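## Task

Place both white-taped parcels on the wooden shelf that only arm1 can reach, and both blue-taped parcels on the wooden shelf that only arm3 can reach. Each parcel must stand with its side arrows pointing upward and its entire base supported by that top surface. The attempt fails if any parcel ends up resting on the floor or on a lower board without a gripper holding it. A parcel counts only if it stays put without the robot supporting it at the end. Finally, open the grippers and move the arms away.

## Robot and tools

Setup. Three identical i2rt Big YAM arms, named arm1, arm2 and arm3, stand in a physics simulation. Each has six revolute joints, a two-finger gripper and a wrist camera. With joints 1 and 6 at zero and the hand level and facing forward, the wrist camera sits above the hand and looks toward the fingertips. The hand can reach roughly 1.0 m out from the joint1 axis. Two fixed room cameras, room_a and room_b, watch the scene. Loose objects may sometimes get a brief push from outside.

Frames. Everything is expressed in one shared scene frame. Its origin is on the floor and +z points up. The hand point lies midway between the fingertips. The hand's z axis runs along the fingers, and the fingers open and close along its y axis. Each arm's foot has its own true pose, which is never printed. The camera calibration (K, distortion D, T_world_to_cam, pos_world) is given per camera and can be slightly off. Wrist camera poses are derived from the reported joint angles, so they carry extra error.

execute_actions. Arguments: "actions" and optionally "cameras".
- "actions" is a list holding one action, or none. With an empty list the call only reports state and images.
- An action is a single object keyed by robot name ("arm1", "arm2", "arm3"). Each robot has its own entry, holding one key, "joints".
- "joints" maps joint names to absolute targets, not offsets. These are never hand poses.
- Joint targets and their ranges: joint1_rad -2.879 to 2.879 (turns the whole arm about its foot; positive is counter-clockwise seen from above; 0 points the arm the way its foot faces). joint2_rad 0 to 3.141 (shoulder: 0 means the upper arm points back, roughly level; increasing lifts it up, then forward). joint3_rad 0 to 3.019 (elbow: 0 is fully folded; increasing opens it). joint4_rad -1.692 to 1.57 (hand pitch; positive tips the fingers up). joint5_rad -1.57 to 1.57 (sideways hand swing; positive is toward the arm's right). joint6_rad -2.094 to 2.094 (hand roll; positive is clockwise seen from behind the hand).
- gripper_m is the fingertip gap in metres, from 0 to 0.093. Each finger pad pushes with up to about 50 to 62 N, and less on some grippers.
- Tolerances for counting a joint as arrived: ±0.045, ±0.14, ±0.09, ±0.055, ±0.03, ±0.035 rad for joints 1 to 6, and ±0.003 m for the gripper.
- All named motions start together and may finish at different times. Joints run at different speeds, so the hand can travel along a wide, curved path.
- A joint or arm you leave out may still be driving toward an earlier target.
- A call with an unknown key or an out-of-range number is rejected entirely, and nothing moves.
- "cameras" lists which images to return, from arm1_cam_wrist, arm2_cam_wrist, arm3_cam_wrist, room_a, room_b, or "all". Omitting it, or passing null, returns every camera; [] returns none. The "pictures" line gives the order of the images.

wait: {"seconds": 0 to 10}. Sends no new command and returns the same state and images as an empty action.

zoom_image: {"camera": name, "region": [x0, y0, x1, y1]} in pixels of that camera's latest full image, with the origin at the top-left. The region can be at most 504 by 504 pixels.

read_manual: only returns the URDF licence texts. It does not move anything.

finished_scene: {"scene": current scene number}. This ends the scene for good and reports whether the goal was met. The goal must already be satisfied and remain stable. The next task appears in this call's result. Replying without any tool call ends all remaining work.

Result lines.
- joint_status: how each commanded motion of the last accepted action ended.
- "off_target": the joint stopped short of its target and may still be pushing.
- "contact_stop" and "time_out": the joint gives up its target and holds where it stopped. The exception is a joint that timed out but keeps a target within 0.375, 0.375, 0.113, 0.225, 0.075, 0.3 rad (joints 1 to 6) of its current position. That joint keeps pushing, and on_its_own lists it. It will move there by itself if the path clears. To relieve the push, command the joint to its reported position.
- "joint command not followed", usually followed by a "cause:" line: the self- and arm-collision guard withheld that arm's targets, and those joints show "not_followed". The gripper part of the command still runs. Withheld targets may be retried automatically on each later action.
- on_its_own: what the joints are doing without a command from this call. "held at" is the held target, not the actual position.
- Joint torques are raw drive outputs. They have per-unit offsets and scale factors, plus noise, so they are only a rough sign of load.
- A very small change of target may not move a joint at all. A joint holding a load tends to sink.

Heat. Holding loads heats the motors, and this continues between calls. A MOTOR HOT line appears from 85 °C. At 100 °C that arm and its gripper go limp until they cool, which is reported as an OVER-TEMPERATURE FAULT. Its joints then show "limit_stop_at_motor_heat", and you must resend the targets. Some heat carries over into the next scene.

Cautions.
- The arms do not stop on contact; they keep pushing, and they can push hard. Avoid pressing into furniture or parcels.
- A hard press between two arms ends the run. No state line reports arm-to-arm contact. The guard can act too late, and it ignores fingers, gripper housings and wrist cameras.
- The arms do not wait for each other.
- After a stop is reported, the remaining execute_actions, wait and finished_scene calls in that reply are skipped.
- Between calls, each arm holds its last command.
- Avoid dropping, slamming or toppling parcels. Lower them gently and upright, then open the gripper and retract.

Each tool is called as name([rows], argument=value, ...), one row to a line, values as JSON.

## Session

execute_actions(actions=[])

Scene clock: 0.00 s.
Joint torques (N m, as the arm reports them, + toward a larger angle): no reading
arm1.joint_positions: joint1_rad=-0.821 joint2_rad=+0.497 joint3_rad=+1.621 joint4_rad=-1.613 joint5_rad=+0.150 joint6_rad=+0.222 gripper_m=+0.094
arm1.joint_status: not commanded
arm1.hand: x=-0.6229 y=-1.0866 z=+1.4876 quat_wxyz=(-0.342, -0.713, -0.477, +0.385) (m; scene frame)
arm2.joint_positions: joint1_rad=+0.639 joint2_rad=+0.556 joint3_rad=+1.336 joint4_rad=-1.485 joint5_rad=-0.117 joint6_rad=+0.794 gripper_m=+0.095
arm2.joint_status: not commanded
arm2.hand: x=+0.1589 y=-0.2044 z=+1.3890 quat_wxyz=(+0.251, +0.882, -0.218, -0.334) (m; scene frame)
arm3.joint_positions: joint1_rad=+0.216 joint2_rad=+0.557 joint3_rad=+1.344 joint4_rad=-1.358 joint5_rad=+0.113 joint6_rad=+0.601 gripper_m=+0.095
arm3.joint_status: not commanded
arm3.hand: x=+0.0341 y=+1.0763 z=+1.3662 quat_wxyz=(-0.160, -0.861, +0.166, +0.453) (m; scene frame)
pictures: arm1_cam_wrist, arm2_cam_wrist, arm3_cam_wrist, room_a, room_b
camera_calibration (this result's frames):
arm1_cam_wrist: T_world_to_cam=[[-0.939549, 0.316492, -0.130695, -0.0479041], [0.341264, 0.834216, -0.433155, 1.76661], [-0.0280623, -0.451572, -0.891793, 0.940071], [0, 0, 0, 1]] pos_world=[-0.621508, -1.03406, 1.5973]
arm2_cam_wrist: T_world_to_cam=[[0.221961, 0.781519, -0.583062, 0.931023], [0.961111, -0.27613, -0.00423921, -0.197477], [-0.164314, -0.559446, -0.812417, 1.16126], [0, 0, 0, 1]] pos_world=[0.173958, -0.132477, 1.48544]
arm3_cam_wrist: T_world_to_cam=[[0.133452, 0.893479, -0.428819, -0.381599], [0.91793, -0.274558, -0.286396, 0.659456], [-0.373624, -0.355406, -0.856791, 1.68854], [0, 0, 0, 1]] pos_world=[0.0764712, 1.12213, 1.47196]
Images, in order (width x height): arm1_cam_wrist 896x504, arm2_cam_wrist 896x504, arm3_cam_wrist 896x504, room_a 896x504, room_b 896x504.

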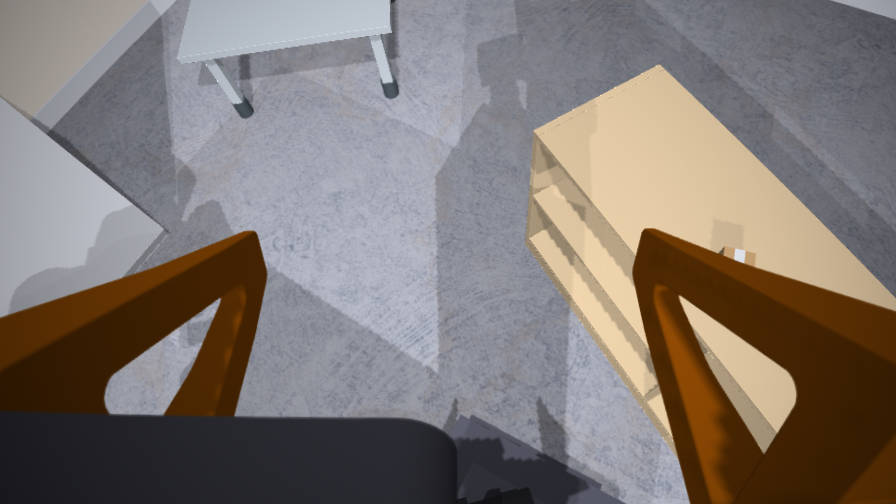

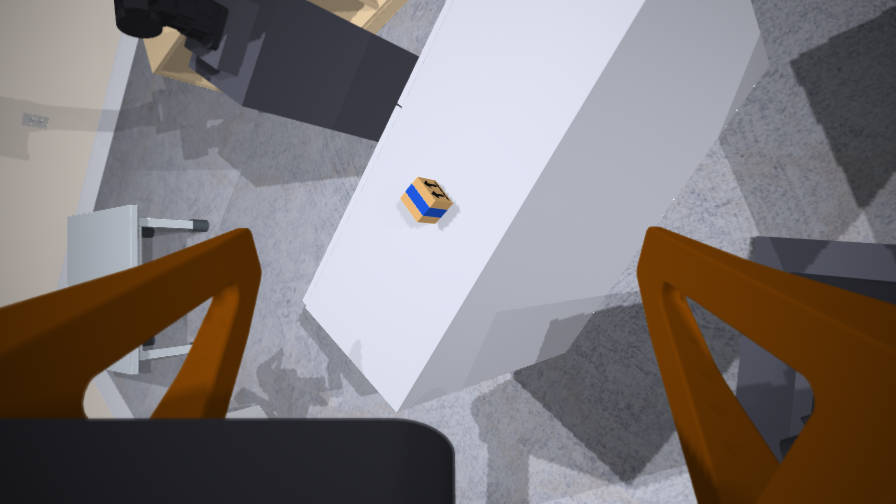

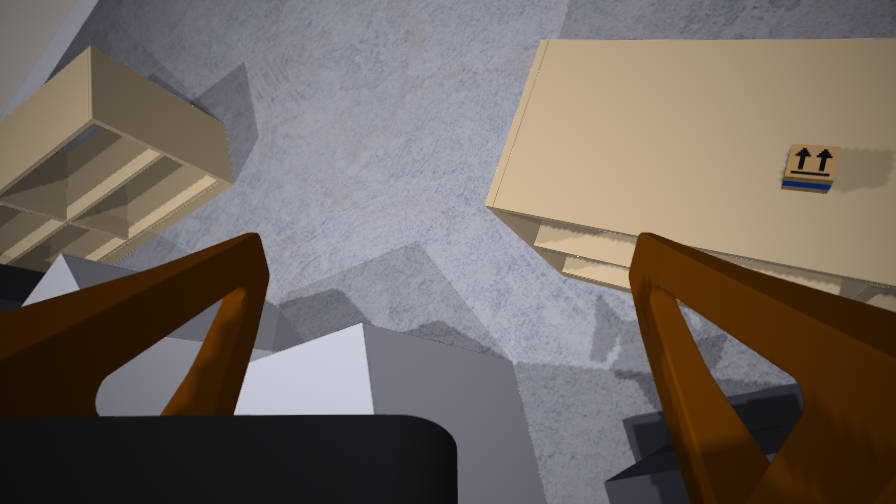

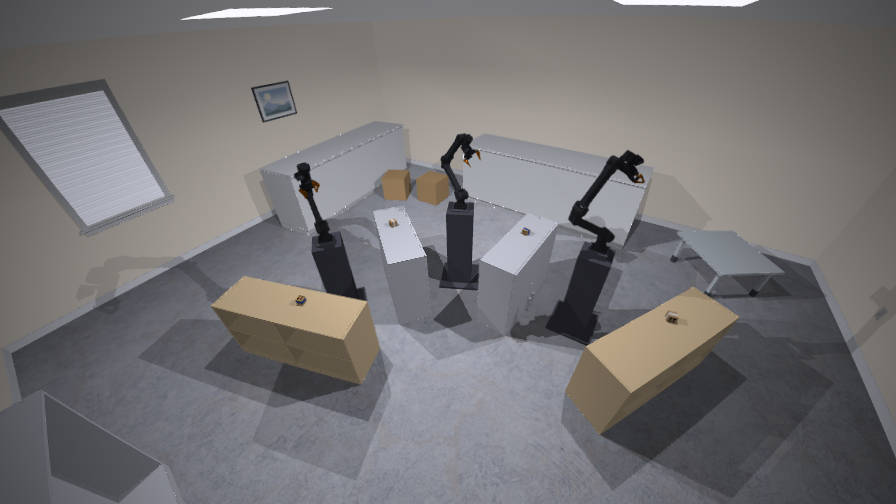

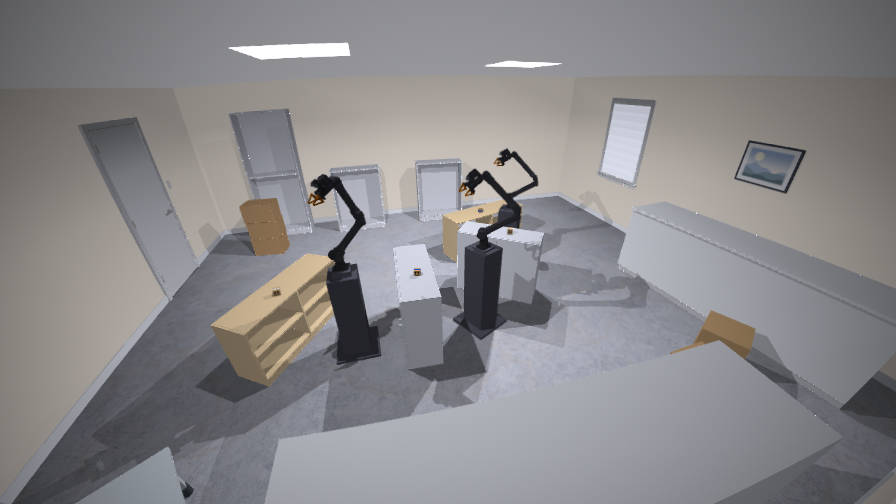

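zoom_image(camera="room_a", region=[340, 190, 580, 280])

zoom_image(camera="room_a", region=[620, 280, 740, 350])

zoom_image(camera="arm2_cam_wrist", region=[370, 150, 490, 250])

zoom_image(camera="room_b", region=[220, 200, 560, 320])

Region (340, 190, 580, 280) of room_a's 896x504 image, scaled by 2.100, with more detail than that image has; it fills the top 189 rows of this view, and the rest is white.

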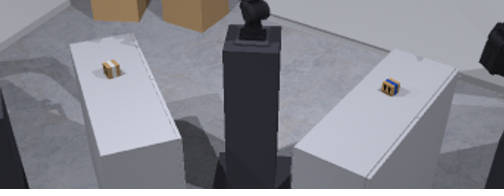

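Region (620, 280, 740, 350) of room_a's 896x504 image, scaled by 4.200, with more detail than that image has; it fills the top 294 rows of this view, and the rest is white.

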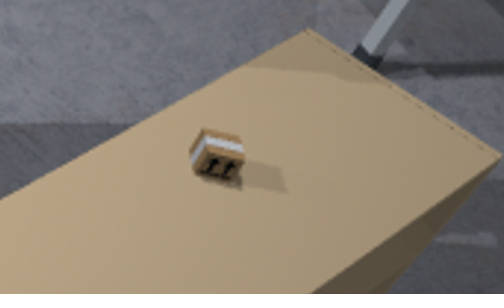

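Region (370, 150, 490, 250) of arm2_cam_wrist's 896x504 image, scaled by 4.200, with more detail than that image has.

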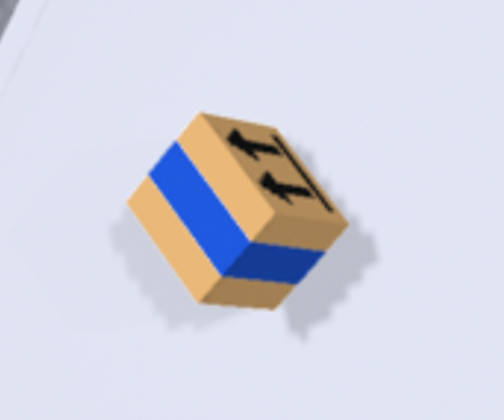

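Region (220, 200, 560, 320) of room_b's 896x504 image, scaled by 1.482, with more detail than that image has; it fills the top 178 rows of this view, and the rest is white.

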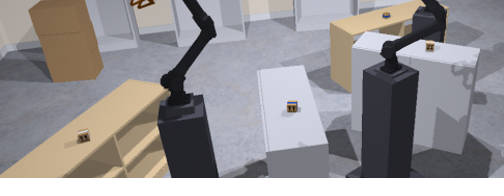

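zoom_image(camera="room_b", region=[470, 200, 550, 250])

zoom_image(camera="room_b", region=[240, 270, 320, 320])

zoom_image(camera="room_a", region=[260, 270, 340, 320])

zoom_image(camera="room_a", region=[360, 200, 440, 250])

Region (470, 200, 550, 250) of room_b's 896x504 image, scaled by 6.300, with more detail than that image has; it fills the top 315 rows of this view, and the rest is white.

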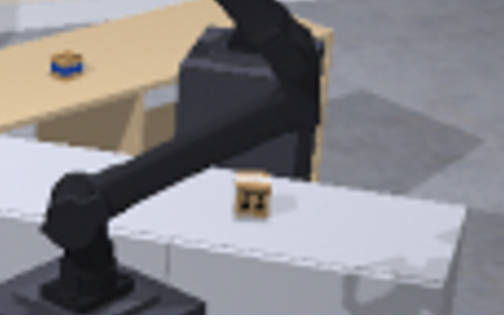

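Region (240, 270, 320, 320) of room_b's 896x504 image, scaled by 6.300, with more detail than that image has; it fills the top 315 rows of this view, and the rest is white.

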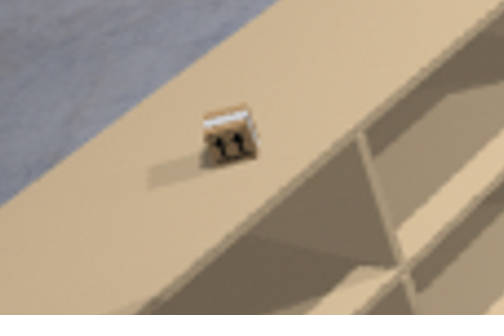

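Region (260, 270, 340, 320) of room_a's 896x504 image, scaled by 6.300, with more detail than that image has; it fills the top 315 rows of this view, and the rest is white.

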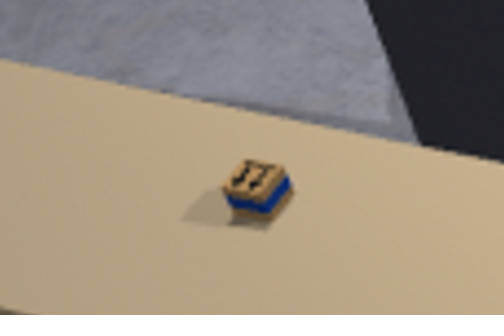

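Region (360, 200, 440, 250) of room_a's 896x504 image, scaled by 6.300, with more detail than that image has; it fills the top 315 rows of this view, and the rest is white.

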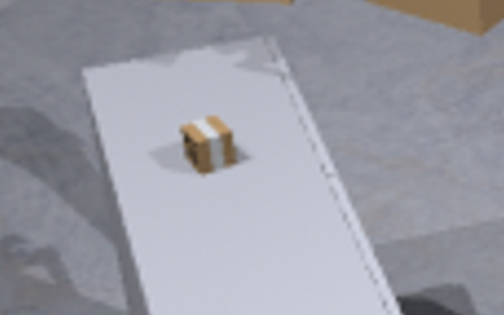

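execute_actions([
  {"arm1":{"joints":{"joint1_rad":-1.82,"joint2_rad":0.5,"joint3_rad":0.3,"joint4_rad":-0.2,"joint5_rad":0,"joint6_rad":0}},"arm2":{"joints":{"joint1_rad":1.288,"joint2_rad":2.19,"joint3_rad":1.85,"joint4_rad":-1.204,"joint5_rad":0,"joint6_rad":0.433,"gripper_m":0.093}},"arm3":{"joints":{"joint1_rad":-0.532,"joint2_rad":1.97,"joint3_rad":1.315,"joint4_rad":-0.9,"joint5_rad":0,"joint6_rad":0,"gripper_m":0.093}}},
], cameras=["arm1_cam_wrist","arm2_cam_wrist","arm3_cam_wrist"])

Scene clock: 5.60 s.
Joint torques (N m, as the arm reports them, + toward a larger angle): arm1=[-0.82  0.51 10.03  2.41 -0.09 -0.14] | arm2=[ -0.68 -19.47   8.52  -0.22   0.13  -0.14] | arm3=[  0.05 -17.68   8.26   1.18  -0.08  -0.04]
arm1.joint_positions: joint1_rad=-1.809 joint2_rad=+0.503 joint3_rad=+0.297 joint4_rad=-0.214 joint5_rad=+0.001 joint6_rad=+0.008 gripper_m=+0.094
arm1.joint_status: all done
arm1.hand: x=-0.8716 y=-1.1379 z=+1.0812 quat_wxyz=(-0.133, -0.814, -0.206, +0.527) (m; scene frame)
arm2.joint_positions: joint1_rad=+1.294 joint2_rad=+2.195 joint3_rad=+1.830 joint4_rad=-1.200 joint5_rad=+0.001 joint6_rad=+0.444 gripper_m=+0.093
arm2.joint_status: all done
arm2.hand: x=-0.0590 y=-0.6500 z=+0.9013 quat_wxyz=(-0.001, +0.973, +0.229, +0.002) (m; scene frame)
arm3.joint_positions: joint1_rad=-0.539 joint2_rad=+1.954 joint3_rad=+1.307 joint4_rad=-0.902 joint5_rad=+0.000 joint6_rad=+0.007 gripper_m=+0.093
arm3.joint_status: all done
arm3.hand: x=-0.2333 y=+1.3607 z=+0.8198 quat_wxyz=(+0.002, -0.971, +0.238, +0.010) (m; scene frame)
pictures: arm1_cam_wrist, arm2_cam_wrist, arm3_cam_wrist
camera_calibration (this result's frames):
arm1_cam_wrist: T_world_to_cam=[[-0.47198, 0.881548, -0.0104078, 0.601972], [0.765527, 0.40395, -0.500792, 1.67153], [-0.437268, -0.244331, -0.865505, 0.39826], [0, 0, 0, 1]] pos_world=[-0.821339, -1.10858, 1.18805]
arm2_cam_wrist: T_world_to_cam=[[-0.447639, 0.89417, 0.0088864, 0.54345], [0.724278, 0.356723, 0.59006, -0.251433], [0.524444, 0.27057, -0.807311, 1.05547], [0, 0, 0, 1]] pos_world=[-0.12816, -0.681824, 0.995625]
arm3_cam_wrist: T_world_to_cam=[[0.460661, 0.887536, -0.00849193, -1.09449], [0.737576, -0.37747, 0.55991, 0.230665], [0.493734, -0.264192, -0.82851, 1.27665], [0, 0, 0, 1]] pos_world=[-0.29627, 1.39575, 0.919273]
Images, in order (width x height): arm1_cam_wrist 896x504, arm2_cam_wrist 896x504, arm3_cam_wrist 896x504.

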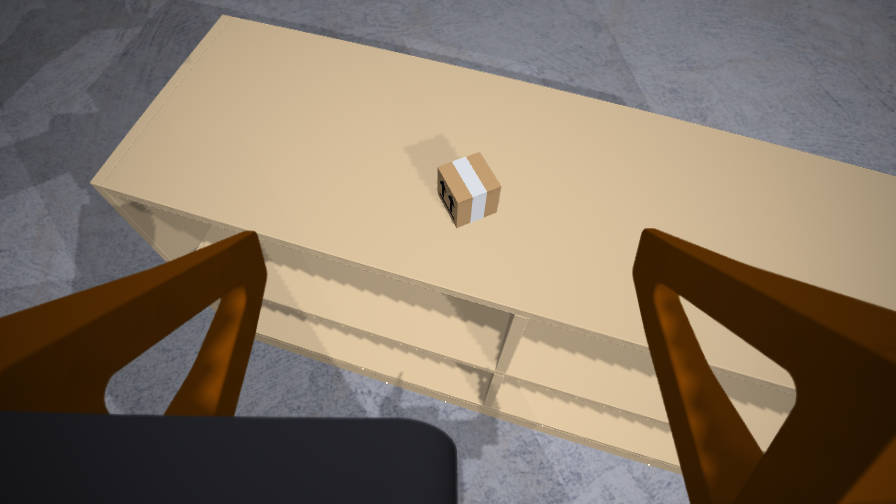

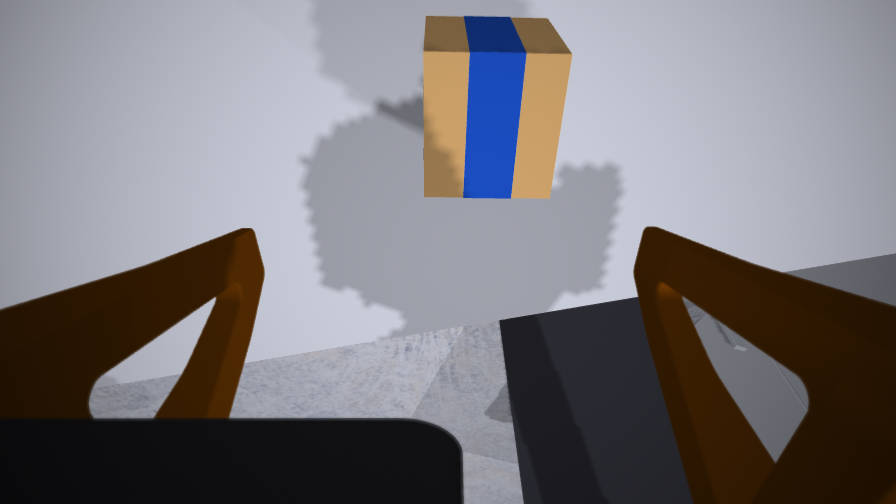

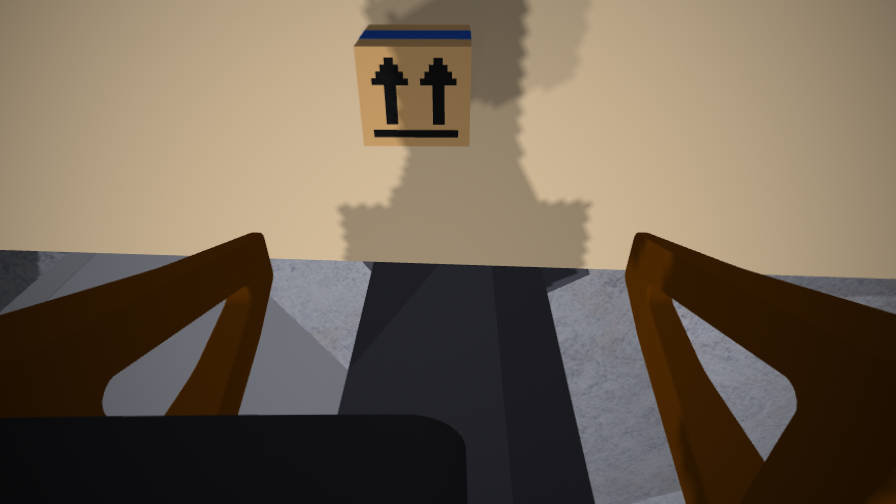

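zoom_image(camera="arm1_cam_wrist", region=[400, 130, 540, 250])

Region (400, 130, 540, 250) of arm1_cam_wrist's 896x504 image, scaled by 3.600, with more detail than that image has; it fills the top 432 rows of this view, and the rest is white.

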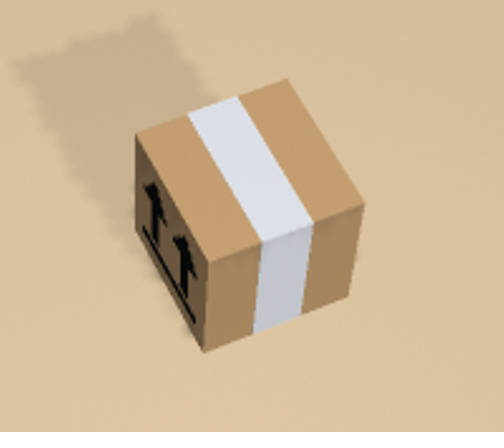

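execute_actions([
  {"arm1":{"joints":{"joint1_rad":1.2,"joint2_rad":0.9,"joint3_rad":0.9,"joint4_rad":-1.2,"gripper_m":0.093}},"arm2":{"joints":{"joint1_rad":1.262,"joint3_rad":1.72,"joint4_rad":-0.97,"joint6_rad":0.41}},"arm3":{"joints":{"joint1_rad":-0.503,"joint2_rad":2.2,"joint3_rad":1.635,"joint4_rad":-1.08,"joint6_rad":0.03}}},
], cameras=["arm2_cam_wrist","arm3_cam_wrist"])

Scene clock: 9.63 s.
Joint torques (N m, as the arm reports them, + toward a larger angle): arm1=[ 1.09 -2.79 12.09  0.85 -0.07 -0.11] | arm2=[ -0.16 -18.31   7.14   0.64   0.13  -0.13] | arm3=[ -0.22 -20.78  10.62   0.5   -0.07   0.1 ]
arm1.joint_positions: joint1_rad=+1.190 joint2_rad=+0.892 joint3_rad=+0.862 joint4_rad=-1.192 joint5_rad=+0.001 joint6_rad=+0.007 gripper_m=+0.093
arm1.joint_status: all done
arm1.hand: x=-0.3058 y=-0.8792 z=+1.1129 quat_wxyz=(-0.170, +0.171, -0.970, -0.035) (m; scene frame)
arm2.joint_positions: joint1_rad=+1.260 joint2_rad=+2.186 joint3_rad=+1.718 joint4_rad=-0.982 joint5_rad=+0.001 joint6_rad=+0.421 gripper_m=+0.093
arm2.joint_status: all done
arm2.hand: x=-0.0823 y=-0.6432 z=+0.8692 quat_wxyz=(+0.033, +0.973, +0.224, -0.043) (m; scene frame)
arm3.joint_positions: joint1_rad=-0.504 joint2_rad=+2.187 joint3_rad=+1.598 joint4_rad=-1.071 joint5_rad=+0.000 joint6_rad=+0.023 gripper_m=+0.093
arm3.joint_status: all done
arm3.hand: x=-0.2916 y=+1.3675 z=+0.7826 quat_wxyz=(-0.010, -0.973, +0.228, -0.044) (m; scene frame)
pictures: arm2_cam_wrist, arm3_cam_wrist
camera_calibration (this result's frames):
arm2_cam_wrist: T_world_to_cam=[[-0.438941, 0.897735, -0.0374583, 0.570494], [0.76841, 0.396663, 0.502199, -0.112387], [0.4657, 0.191653, -0.86394, 1.03359], [0, 0, 0, 1]] pos_world=[-0.144568, -0.665662, 0.970766]
arm3_cam_wrist: T_world_to_cam=[[0.444054, 0.895977, -0.0064675, -1.09192], [0.684092, -0.334363, 0.648244, 0.153414], [0.578649, -0.29228, -0.761406, 1.28706], [0, 0, 0, 1]] pos_world=[-0.364835, 1.40581, 0.873464]
Images, in order (width x height): arm2_cam_wrist 896x504, arm3_cam_wrist 896x504.

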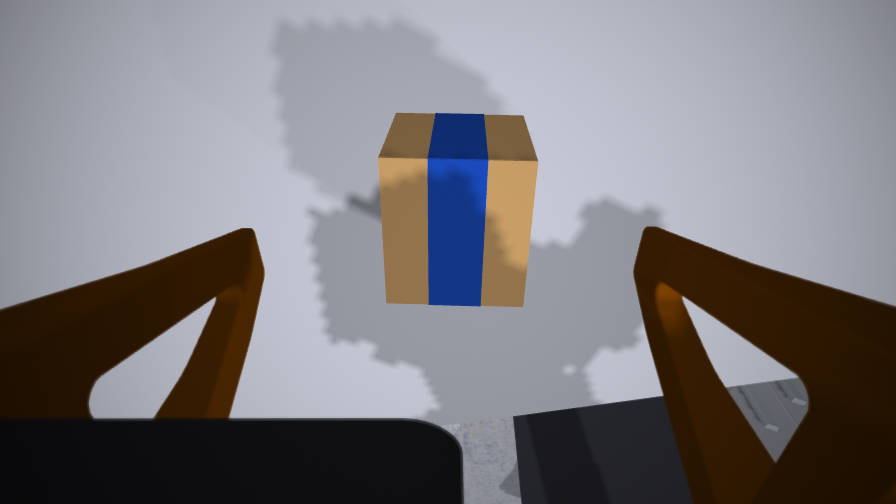

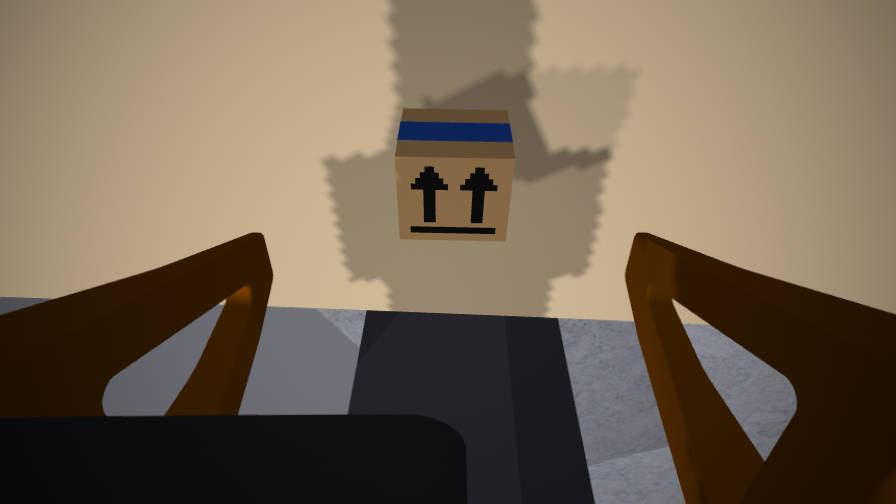

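execute_actions([
  {"arm2":{"joints":{"joint2_rad":2.305}},"arm3":{"joints":{"joint2_rad":2.465,"joint3_rad":1.655}}},
], cameras=["arm2_cam_wrist","arm3_cam_wrist"])

Scene clock: 11.43 s.
Joint torques (N m, as the arm reports them, + toward a larger angle): arm1=[ 1.06 -2.88 12.1   0.84 -0.08 -0.11] | arm2=[ -0.08 -19.79   6.7    0.26   0.13  -0.13] | arm3=[ -0.22 -23.9    7.11   0.18  -0.08   0.11]
arm1.joint_positions: joint1_rad=+1.190 joint2_rad=+0.892 joint3_rad=+0.862 joint4_rad=-1.192 joint5_rad=+0.001 joint6_rad=+0.007 gripper_m=+0.093
arm1.joint_status: not commanded
arm1.hand: x=-0.3058 y=-0.8792 z=+1.1129 quat_wxyz=(-0.170, +0.171, -0.970, -0.035) (m; scene frame)
arm2.joint_positions: joint1_rad=+1.260 joint2_rad=+2.311 joint3_rad=+1.714 joint4_rad=-0.978 joint5_rad=+0.001 joint6_rad=+0.421 gripper_m=+0.093
arm2.joint_status: all done
arm2.hand: x=-0.0661 y=-0.6239 z=+0.7890 quat_wxyz=(-0.005, +0.975, +0.224, +0.007) (m; scene frame)
arm3.joint_positions: joint1_rad=-0.504 joint2_rad=+2.475 joint3_rad=+1.638 joint4_rad=-1.076 joint5_rad=+0.000 joint6_rad=+0.023 gripper_m=+0.093
arm3.joint_status: all done
arm3.hand: x=-0.2399 y=+1.3432 z=+0.6356 quat_wxyz=(-0.035, -0.959, +0.225, -0.167) (m; scene frame)
pictures: arm2_cam_wrist, arm3_cam_wrist
camera_calibration (this result's frames):
arm2_cam_wrist: T_world_to_cam=[[-0.438159, 0.898794, 0.0136563, 0.517771], [0.723926, 0.343824, 0.598093, -0.20379], [0.532867, 0.271946, -0.80131, 0.958165], [0, 0, 0, 1]] pos_world=[-0.13618, -0.655871, 0.882602]
arm3_cam_wrist: T_world_to_cam=[[0.445168, 0.895447, -0.000700602, -1.09677], [0.515728, -0.255753, 0.817689, -0.0484174], [0.732017, -0.36437, -0.57566, 1.15367], [0, 0, 0, 1]] pos_world=[-0.331288, 1.39008, 0.702943]
Images, in order (width x height): arm2_cam_wrist 896x504, arm3_cam_wrist 896x504.

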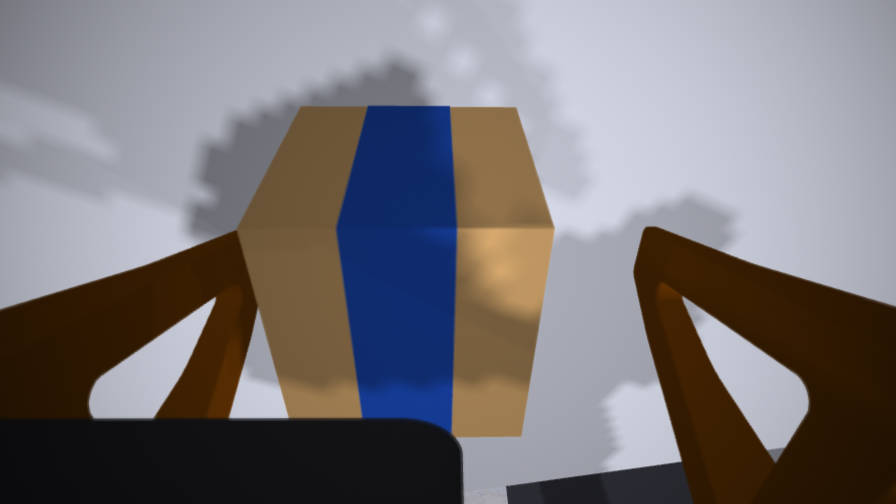

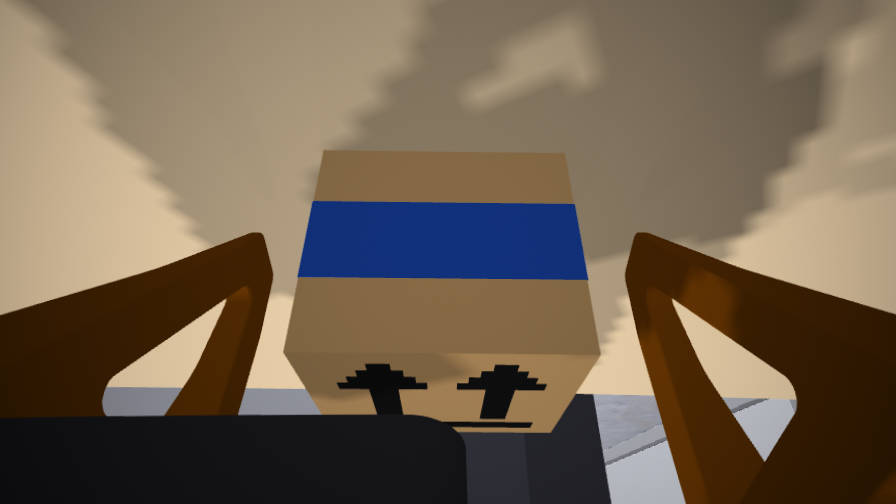

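execute_actions([
  {"arm2":{"joints":{"gripper_m":0.04}},"arm3":{"joints":{"gripper_m":0.04}}},
], cameras=[])

Scene clock: 12.33 s.
Joint torques (N m, as the arm reports them, + toward a larger angle): arm1=[ 0.93 -2.71 12.11  0.85 -0.08 -0.12] | arm2=[  0.03 -19.55   6.78   0.27   0.16  -0.12] | arm3=[ -0.12 -23.66   7.07   0.14  -0.08   0.1 ]
arm1.joint_positions: joint1_rad=+1.190 joint2_rad=+0.892 joint3_rad=+0.862 joint4_rad=-1.192 joint5_rad=+0.001 joint6_rad=+0.007 gripper_m=+0.093
arm1.joint_status: not commanded
arm1.hand: x=-0.3058 y=-0.8792 z=+1.1129 quat_wxyz=(-0.170, +0.171, -0.970, -0.035) (m; scene frame)
arm2.joint_positions: joint1_rad=+1.260 joint2_rad=+2.311 joint3_rad=+1.714 joint4_rad=-0.978 joint5_rad=+0.000 joint6_rad=+0.420 gripper_m=+0.049
arm2.joint_status: gripper_m off_target (ended at +0.049, target +0.040)
arm2.hand: x=-0.0660 y=-0.6240 z=+0.7890 quat_wxyz=(-0.004, +0.974, +0.224, +0.007) (m; scene frame)
arm3.joint_positions: joint1_rad=-0.504 joint2_rad=+2.475 joint3_rad=+1.638 joint4_rad=-1.076 joint5_rad=+0.000 joint6_rad=+0.023 gripper_m=+0.056
arm3.joint_status: gripper_m off_target (ended at +0.056, target +0.040)
arm3.hand: x=-0.2399 y=+1.3433 z=+0.6356 quat_wxyz=(-0.035, -0.959, +0.225, -0.167) (m; scene frame)
pictures: none
No camera images: the call's "cameras" was empty. Leave "cameras" out to get every camera's image.

execute_actions([
  {"arm2":{"joints":{"joint2_rad":2.0}},"arm3":{"joints":{"joint2_rad":1.9}}},
], cameras=[])

execute_actions([
  {"arm2":{"joints":{"joint1_rad":-0.96,"joint6_rad":0.0}},"arm3":{"joints":{"joint3_rad":0.935,"joint4_rad":1.32,"joint6_rad":0.0}}},
], cameras=["arm2_cam_wrist","arm3_cam_wrist"])

Scene clock: 14.60 s.
Joint torques (N m, as the arm reports them, + toward a larger angle): arm1=[ 0.99 -2.77 12.12  0.85 -0.08 -0.12] | arm2=[ -0.08 -16.74   8.45   0.92   0.17  -0.13] | arm3=[ -0.24 -17.8   10.02   1.4   -0.09   0.1 ]
arm1.joint_positions: joint1_rad=+1.190 joint2_rad=+0.892 joint3_rad=+0.862 joint4_rad=-1.192 joint5_rad=+0.001 joint6_rad=+0.007 gripper_m=+0.093
arm1.joint_status: not commanded
arm1.hand: x=-0.3058 y=-0.8792 z=+1.1129 quat_wxyz=(-0.170, +0.171, -0.970, -0.035) (m; scene frame)
arm2.joint_positions: joint1_rad=+1.260 joint2_rad=+2.000 joint3_rad=+1.707 joint4_rad=-0.978 joint5_rad=+0.000 joint6_rad=+0.420 gripper_m=+0.049
arm2.joint_status: all done
arm2.hand: x=-0.0917 y=-0.6542 z=+0.9867 quat_wxyz=(+0.087, +0.964, +0.222, -0.114) (m; scene frame)
arm3.joint_positions: joint1_rad=-0.504 joint2_rad=+1.877 joint3_rad=+1.649 joint4_rad=-1.076 joint5_rad=+0.000 joint6_rad=+0.023 gripper_m=+0.056
arm3.joint_status: all done
arm3.hand: x=-0.3333 y=+1.3872 z=+0.9873 quat_wxyz=(+0.027, -0.965, +0.227, +0.130) (m; scene frame)
pictures: none
No camera images: the call's "cameras" was empty. Leave "cameras" out to get every camera's image.

Scene clock: 17.03 s.
Joint torques (N m, as the arm reports them, + toward a larger angle): arm1=[ 1.13 -2.84 12.15  0.81 -0.09 -0.12] | arm2=[ -0.9  -17.48   8.79   0.52   0.07  -0.12] | arm3=[ -0.26 -16.     7.5    3.08  -0.08  -0.04]
arm1.joint_positions: joint1_rad=+1.190 joint2_rad=+0.892 joint3_rad=+0.862 joint4_rad=-1.192 joint5_rad=+0.001 joint6_rad=+0.007 gripper_m=+0.093
arm1.joint_status: not commanded
arm1.hand: x=-0.3058 y=-0.8792 z=+1.1129 quat_wxyz=(-0.170, +0.171, -0.970, -0.035) (m; scene frame)
arm2.joint_positions: joint1_rad=-0.958 joint2_rad=+2.000 joint3_rad=+1.707 joint4_rad=-0.969 joint5_rad=+0.002 joint6_rad=+0.011 gripper_m=+0.050
arm2.joint_status: all done
arm2.hand: x=+0.1930 y=+0.5307 z=+0.9990 quat_wxyz=(-0.102, +0.770, -0.619, -0.120) (m; scene frame)
arm3.joint_positions: joint1_rad=-0.504 joint2_rad=+1.891 joint3_rad=+0.926 joint4_rad=+1.302 joint5_rad=+0.000 joint6_rad=+0.007 gripper_m=+0.056
arm3.joint_status: all done
arm3.hand: x=-0.3494 y=+1.3947 z=+1.0750 quat_wxyz=(+0.174, -0.565, +0.128, +0.796) (m; scene frame)
pictures: arm2_cam_wrist, arm3_cam_wrist
camera_calibration (this result's frames):
arm2_cam_wrist: T_world_to_cam=[[0.977153, 0.211945, 0.0158517, -0.320202], [0.197079, -0.931485, 0.305772, 0.156628], [0.0795723, -0.295662, -0.951973, 1.21362], [0, 0, 0, 1]] pos_world=[0.185448, 0.572582, 1.11252]
arm3_cam_wrist: T_world_to_cam=[[0.415943, 0.909385, -0.00318181, -1.12081], [0.249199, -0.117344, -0.961317, 1.28813], [-0.874581, 0.39906, -0.275426, -0.443393], [0, 0, 0, 1]] pos_world=[-0.242588, 1.34735, 1.11261]
Images, in order (width x height): arm2_cam_wrist 896x504, arm3_cam_wrist 896x504.

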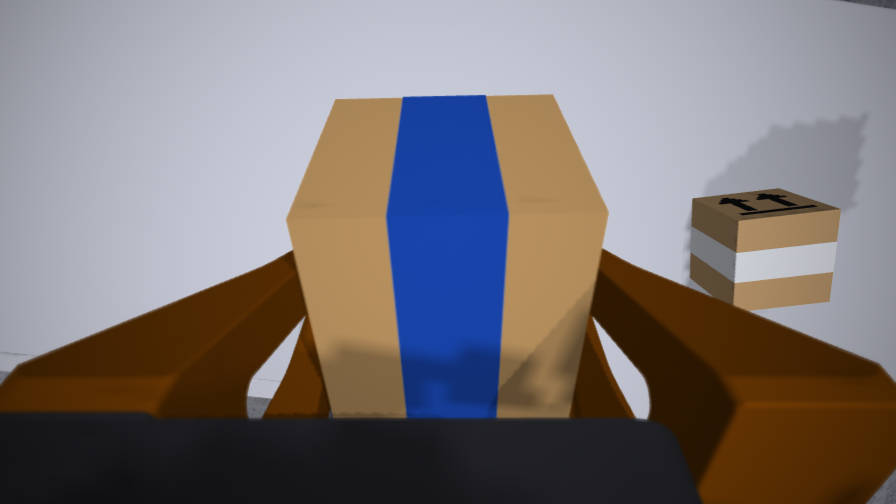

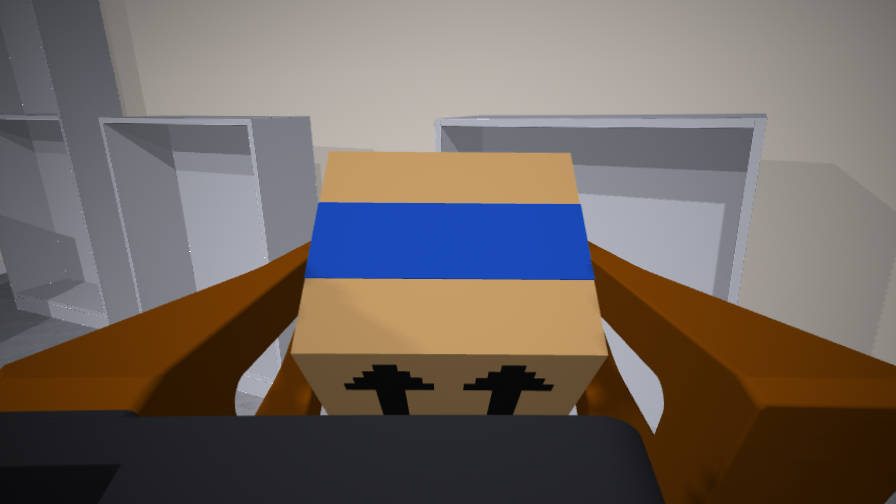

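execute_actions([
  {"arm2":{"joints":{"joint2_rad":2.18}},"arm3":{"joints":{"joint2_rad":2.56}}},
], cameras=["arm2_cam_wrist","arm3_cam_wrist"])

Scene clock: 18.97 s.
Joint torques (N m, as the arm reports them, + toward a larger angle): arm1=[ 1.03 -2.66 12.11  0.84 -0.08 -0.12] | arm2=[ -0.64 -19.61   8.12   0.18   0.08  -0.14] | arm3=[ -0.3  -16.72   1.85   2.89  -0.08  -0.04]
arm1.joint_positions: joint1_rad=+1.190 joint2_rad=+0.892 joint3_rad=+0.862 joint4_rad=-1.192 joint5_rad=+0.001 joint6_rad=+0.007 gripper_m=+0.093
arm1.joint_status: not commanded
arm1.hand: x=-0.3058 y=-0.8792 z=+1.1129 quat_wxyz=(-0.170, +0.171, -0.970, -0.035) (m; scene frame)
arm2.joint_positions: joint1_rad=-0.958 joint2_rad=+2.189 joint3_rad=+1.706 joint4_rad=-0.969 joint5_rad=+0.002 joint6_rad=+0.011 gripper_m=+0.050
arm2.joint_status: all done
arm2.hand: x=+0.1980 y=+0.5144 z=+0.8747 quat_wxyz=(-0.043, +0.777, -0.626, -0.045) (m; scene frame)
arm3.joint_positions: joint1_rad=-0.504 joint2_rad=+2.553 joint3_rad=+0.927 joint4_rad=+1.314 joint5_rad=+0.000 joint6_rad=+0.007 gripper_m=+0.056
arm3.joint_status: all done
arm3.hand: x=-0.2877 y=+1.3657 z=+0.6666 quat_wxyz=(+0.126, -0.789, +0.179, +0.575) (m; scene frame)
pictures: arm2_cam_wrist, arm3_cam_wrist
camera_calibration (this result's frames):
arm2_cam_wrist: T_world_to_cam=[[0.976835, 0.213226, 0.0181202, -0.32228], [0.178486, -0.858534, 0.48069, -0.00842936], [0.118052, -0.46632, -0.876703, 1.10444], [0, 0, 0, 1]] pos_world=[0.185937, 0.576503, 0.978156]
arm3_cam_wrist: T_world_to_cam=[[0.419293, 0.907814, -0.00821864, -1.11493], [0.724548, -0.340075, -0.599483, 1.0765], [-0.547013, 0.245404, -0.800346, 0.163649], [0, 0, 0, 1]] pos_world=[-0.222977, 1.33808, 0.767158]
Images, in order (width x height): arm2_cam_wrist 896x504, arm3_cam_wrist 896x504.

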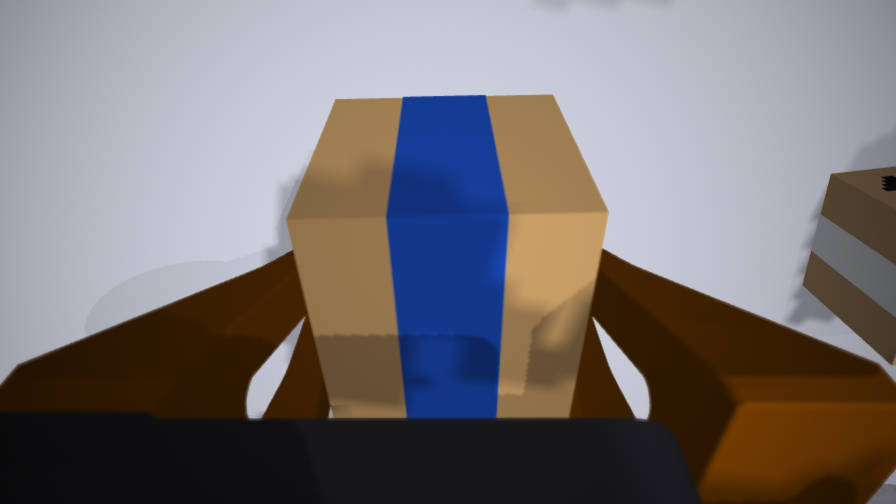

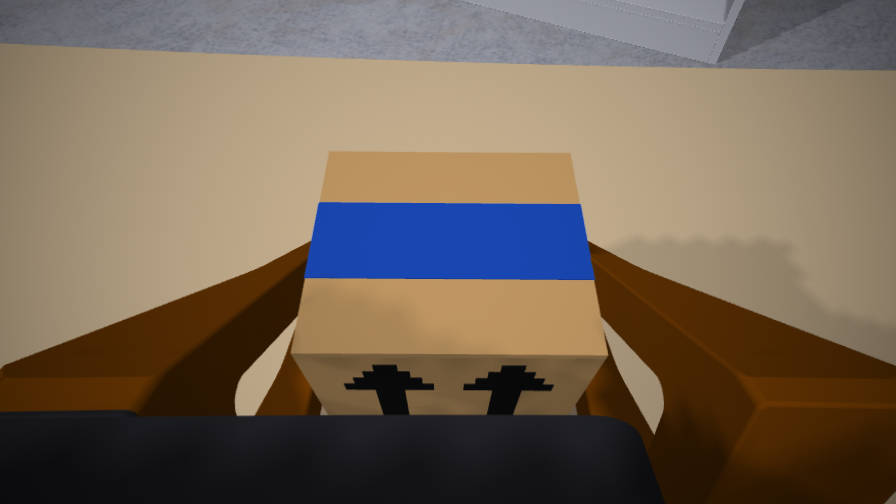

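execute_actions([
  {"arm2":{"joints":{"joint2_rad":2.312}},"arm3":{"joints":{"joint2_rad":2.59}}},
], cameras=["arm2_cam_wrist","arm3_cam_wrist"])

Scene clock: 20.40 s.
Joint torques (N m, as the arm reports them, + toward a larger angle): arm1=[ 1.02 -2.88 12.1   0.87 -0.08 -0.11] | arm2=[ -0.37 -19.45   7.57   0.13   0.1   -0.13] | arm3=[ -0.25 -14.98   1.83   2.9   -0.08  -0.03]
arm1.joint_positions: joint1_rad=+1.190 joint2_rad=+0.892 joint3_rad=+0.862 joint4_rad=-1.192 joint5_rad=+0.001 joint6_rad=+0.007 gripper_m=+0.093
arm1.joint_status: not commanded
arm1.hand: x=-0.3058 y=-0.8792 z=+1.1129 quat_wxyz=(-0.170, +0.171, -0.970, -0.035) (m; scene frame)
arm2.joint_positions: joint1_rad=-0.958 joint2_rad=+2.317 joint3_rad=+1.706 joint4_rad=-0.970 joint5_rad=+0.001 joint6_rad=+0.011 gripper_m=+0.049
arm2.joint_status: all done
arm2.hand: x=+0.2044 y=+0.4907 z=+0.7935 quat_wxyz=(-0.003, +0.779, -0.627, +0.005) (m; scene frame)
arm3.joint_positions: joint1_rad=-0.504 joint2_rad=+2.561 joint3_rad=+0.927 joint4_rad=+1.314 joint5_rad=+0.000 joint6_rad=+0.007 gripper_m=+0.056
arm3.joint_status: all done
arm3.hand: x=-0.2856 y=+1.3647 z=+0.6622 quat_wxyz=(+0.125, -0.791, +0.179, +0.572) (m; scene frame)
pictures: arm2_cam_wrist, arm3_cam_wrist
camera_calibration (this result's frames):
arm2_cam_wrist: T_world_to_cam=[[0.976583, 0.214323, 0.0187304, -0.322986], [0.162309, -0.791113, 0.589743, -0.107238], [0.141214, -0.572893, -0.807374, 1.01397], [0, 0, 0, 1]] pos_world=[0.189642, 0.565283, 0.887946]
arm3_cam_wrist: T_world_to_cam=[[0.419349, 0.907788, -0.00826142, -1.11487], [0.728668, -0.342006, -0.593359, 1.07181], [-0.541469, 0.242805, -0.804896, 0.169749], [0, 0, 0, 1]] pos_world=[-0.221559, 1.33741, 0.763387]
Images, in order (width x height): arm2_cam_wrist 896x504, arm3_cam_wrist 896x504.

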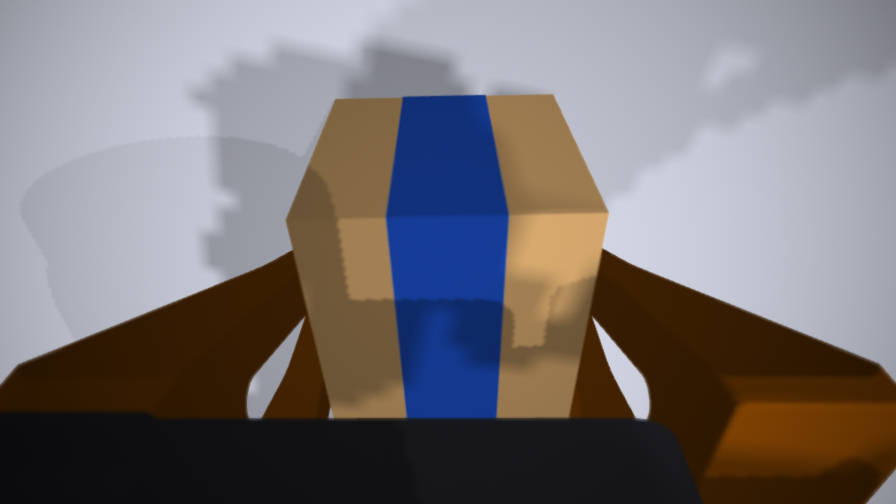

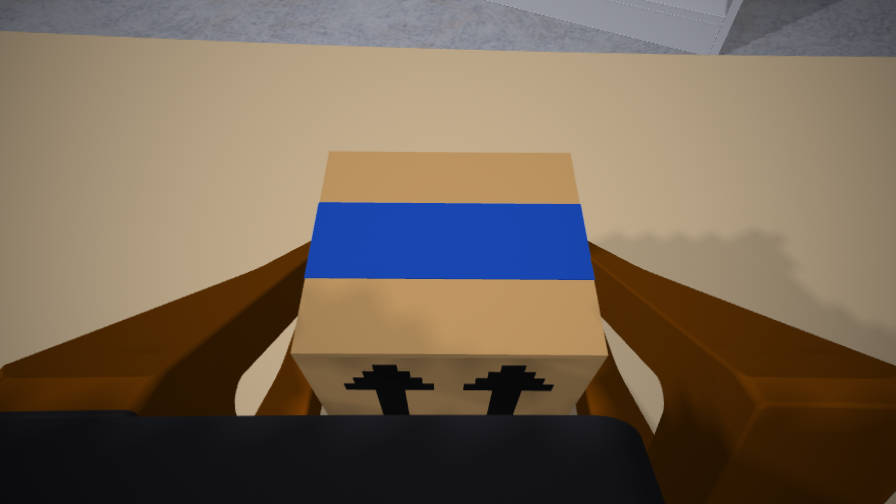

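execute_actions([
  {"arm2":{"joints":{"gripper_m":0.093}},"arm3":{"joints":{"joint2_rad":2.615}}},
], cameras=["arm2_cam_wrist","arm3_cam_wrist"])

Scene clock: 21.17 s.
Joint torques (N m, as the arm reports them, + toward a larger angle): arm1=[ 0.92 -2.71 12.1   0.83 -0.08 -0.12] | arm2=[ -0.45 -19.39   7.41  -0.01   0.11  -0.13] | arm3=[ -0.21 -15.37   1.47   2.87  -0.08  -0.04]
arm1.joint_positions: joint1_rad=+1.190 joint2_rad=+0.892 joint3_rad=+0.862 joint4_rad=-1.192 joint5_rad=+0.001 joint6_rad=+0.007 gripper_m=+0.093
arm1.joint_status: not commanded
arm1.hand: x=-0.3058 y=-0.8792 z=+1.1129 quat_wxyz=(-0.170, +0.171, -0.970, -0.035) (m; scene frame)
arm2.joint_positions: joint1_rad=-0.958 joint2_rad=+2.317 joint3_rad=+1.706 joint4_rad=-0.970 joint5_rad=+0.001 joint6_rad=+0.011 gripper_m=+0.093
arm2.joint_status: all done
arm2.hand: x=+0.2044 y=+0.4907 z=+0.7935 quat_wxyz=(-0.003, +0.779, -0.627, +0.005) (m; scene frame)
arm3.joint_positions: joint1_rad=-0.504 joint2_rad=+2.591 joint3_rad=+0.927 joint4_rad=+1.314 joint5_rad=+0.000 joint6_rad=+0.007 gripper_m=+0.056
arm3.joint_status: all done
arm3.hand: x=-0.2770 y=+1.3607 z=+0.6454 quat_wxyz=(+0.122, -0.799, +0.181, +0.560) (m; scene frame)
pictures: arm2_cam_wrist, arm3_cam_wrist
camera_calibration (this result's frames):
arm2_cam_wrist: T_world_to_cam=[[0.976583, 0.214323, 0.0187304, -0.322986], [0.162309, -0.791113, 0.589743, -0.107238], [0.141214, -0.572893, -0.807374, 1.01397], [0, 0, 0, 1]] pos_world=[0.189642, 0.565283, 0.887946]
arm3_cam_wrist: T_world_to_cam=[[0.419571, 0.907683, -0.00842578, -1.11464], [0.744528, -0.349434, -0.568835, 1.05281], [-0.519266, 0.232394, -0.822409, 0.19349], [0, 0, 0, 1]] pos_world=[-0.215704, 1.33467, 0.748612]
Images, in order (width x height): arm2_cam_wrist 896x504, arm3_cam_wrist 896x504.

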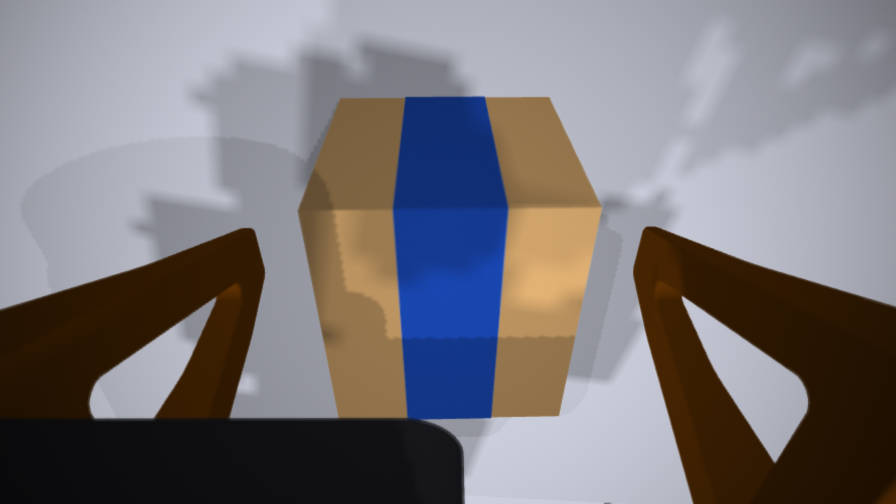

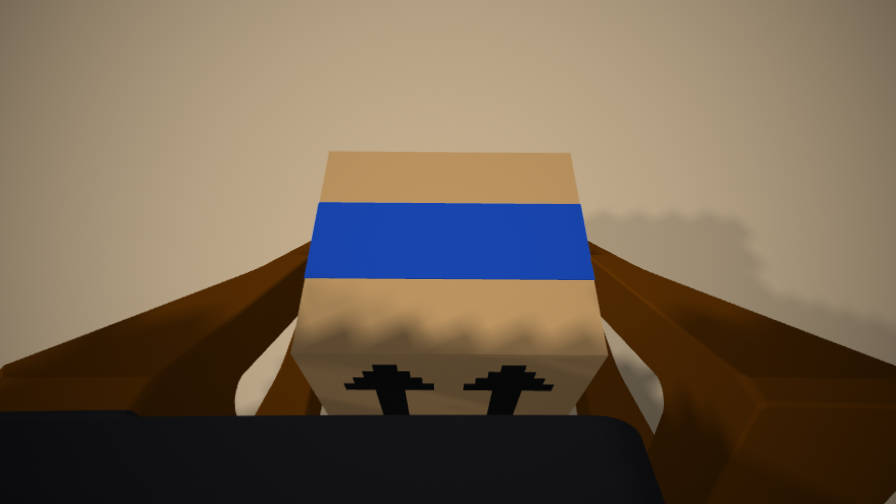

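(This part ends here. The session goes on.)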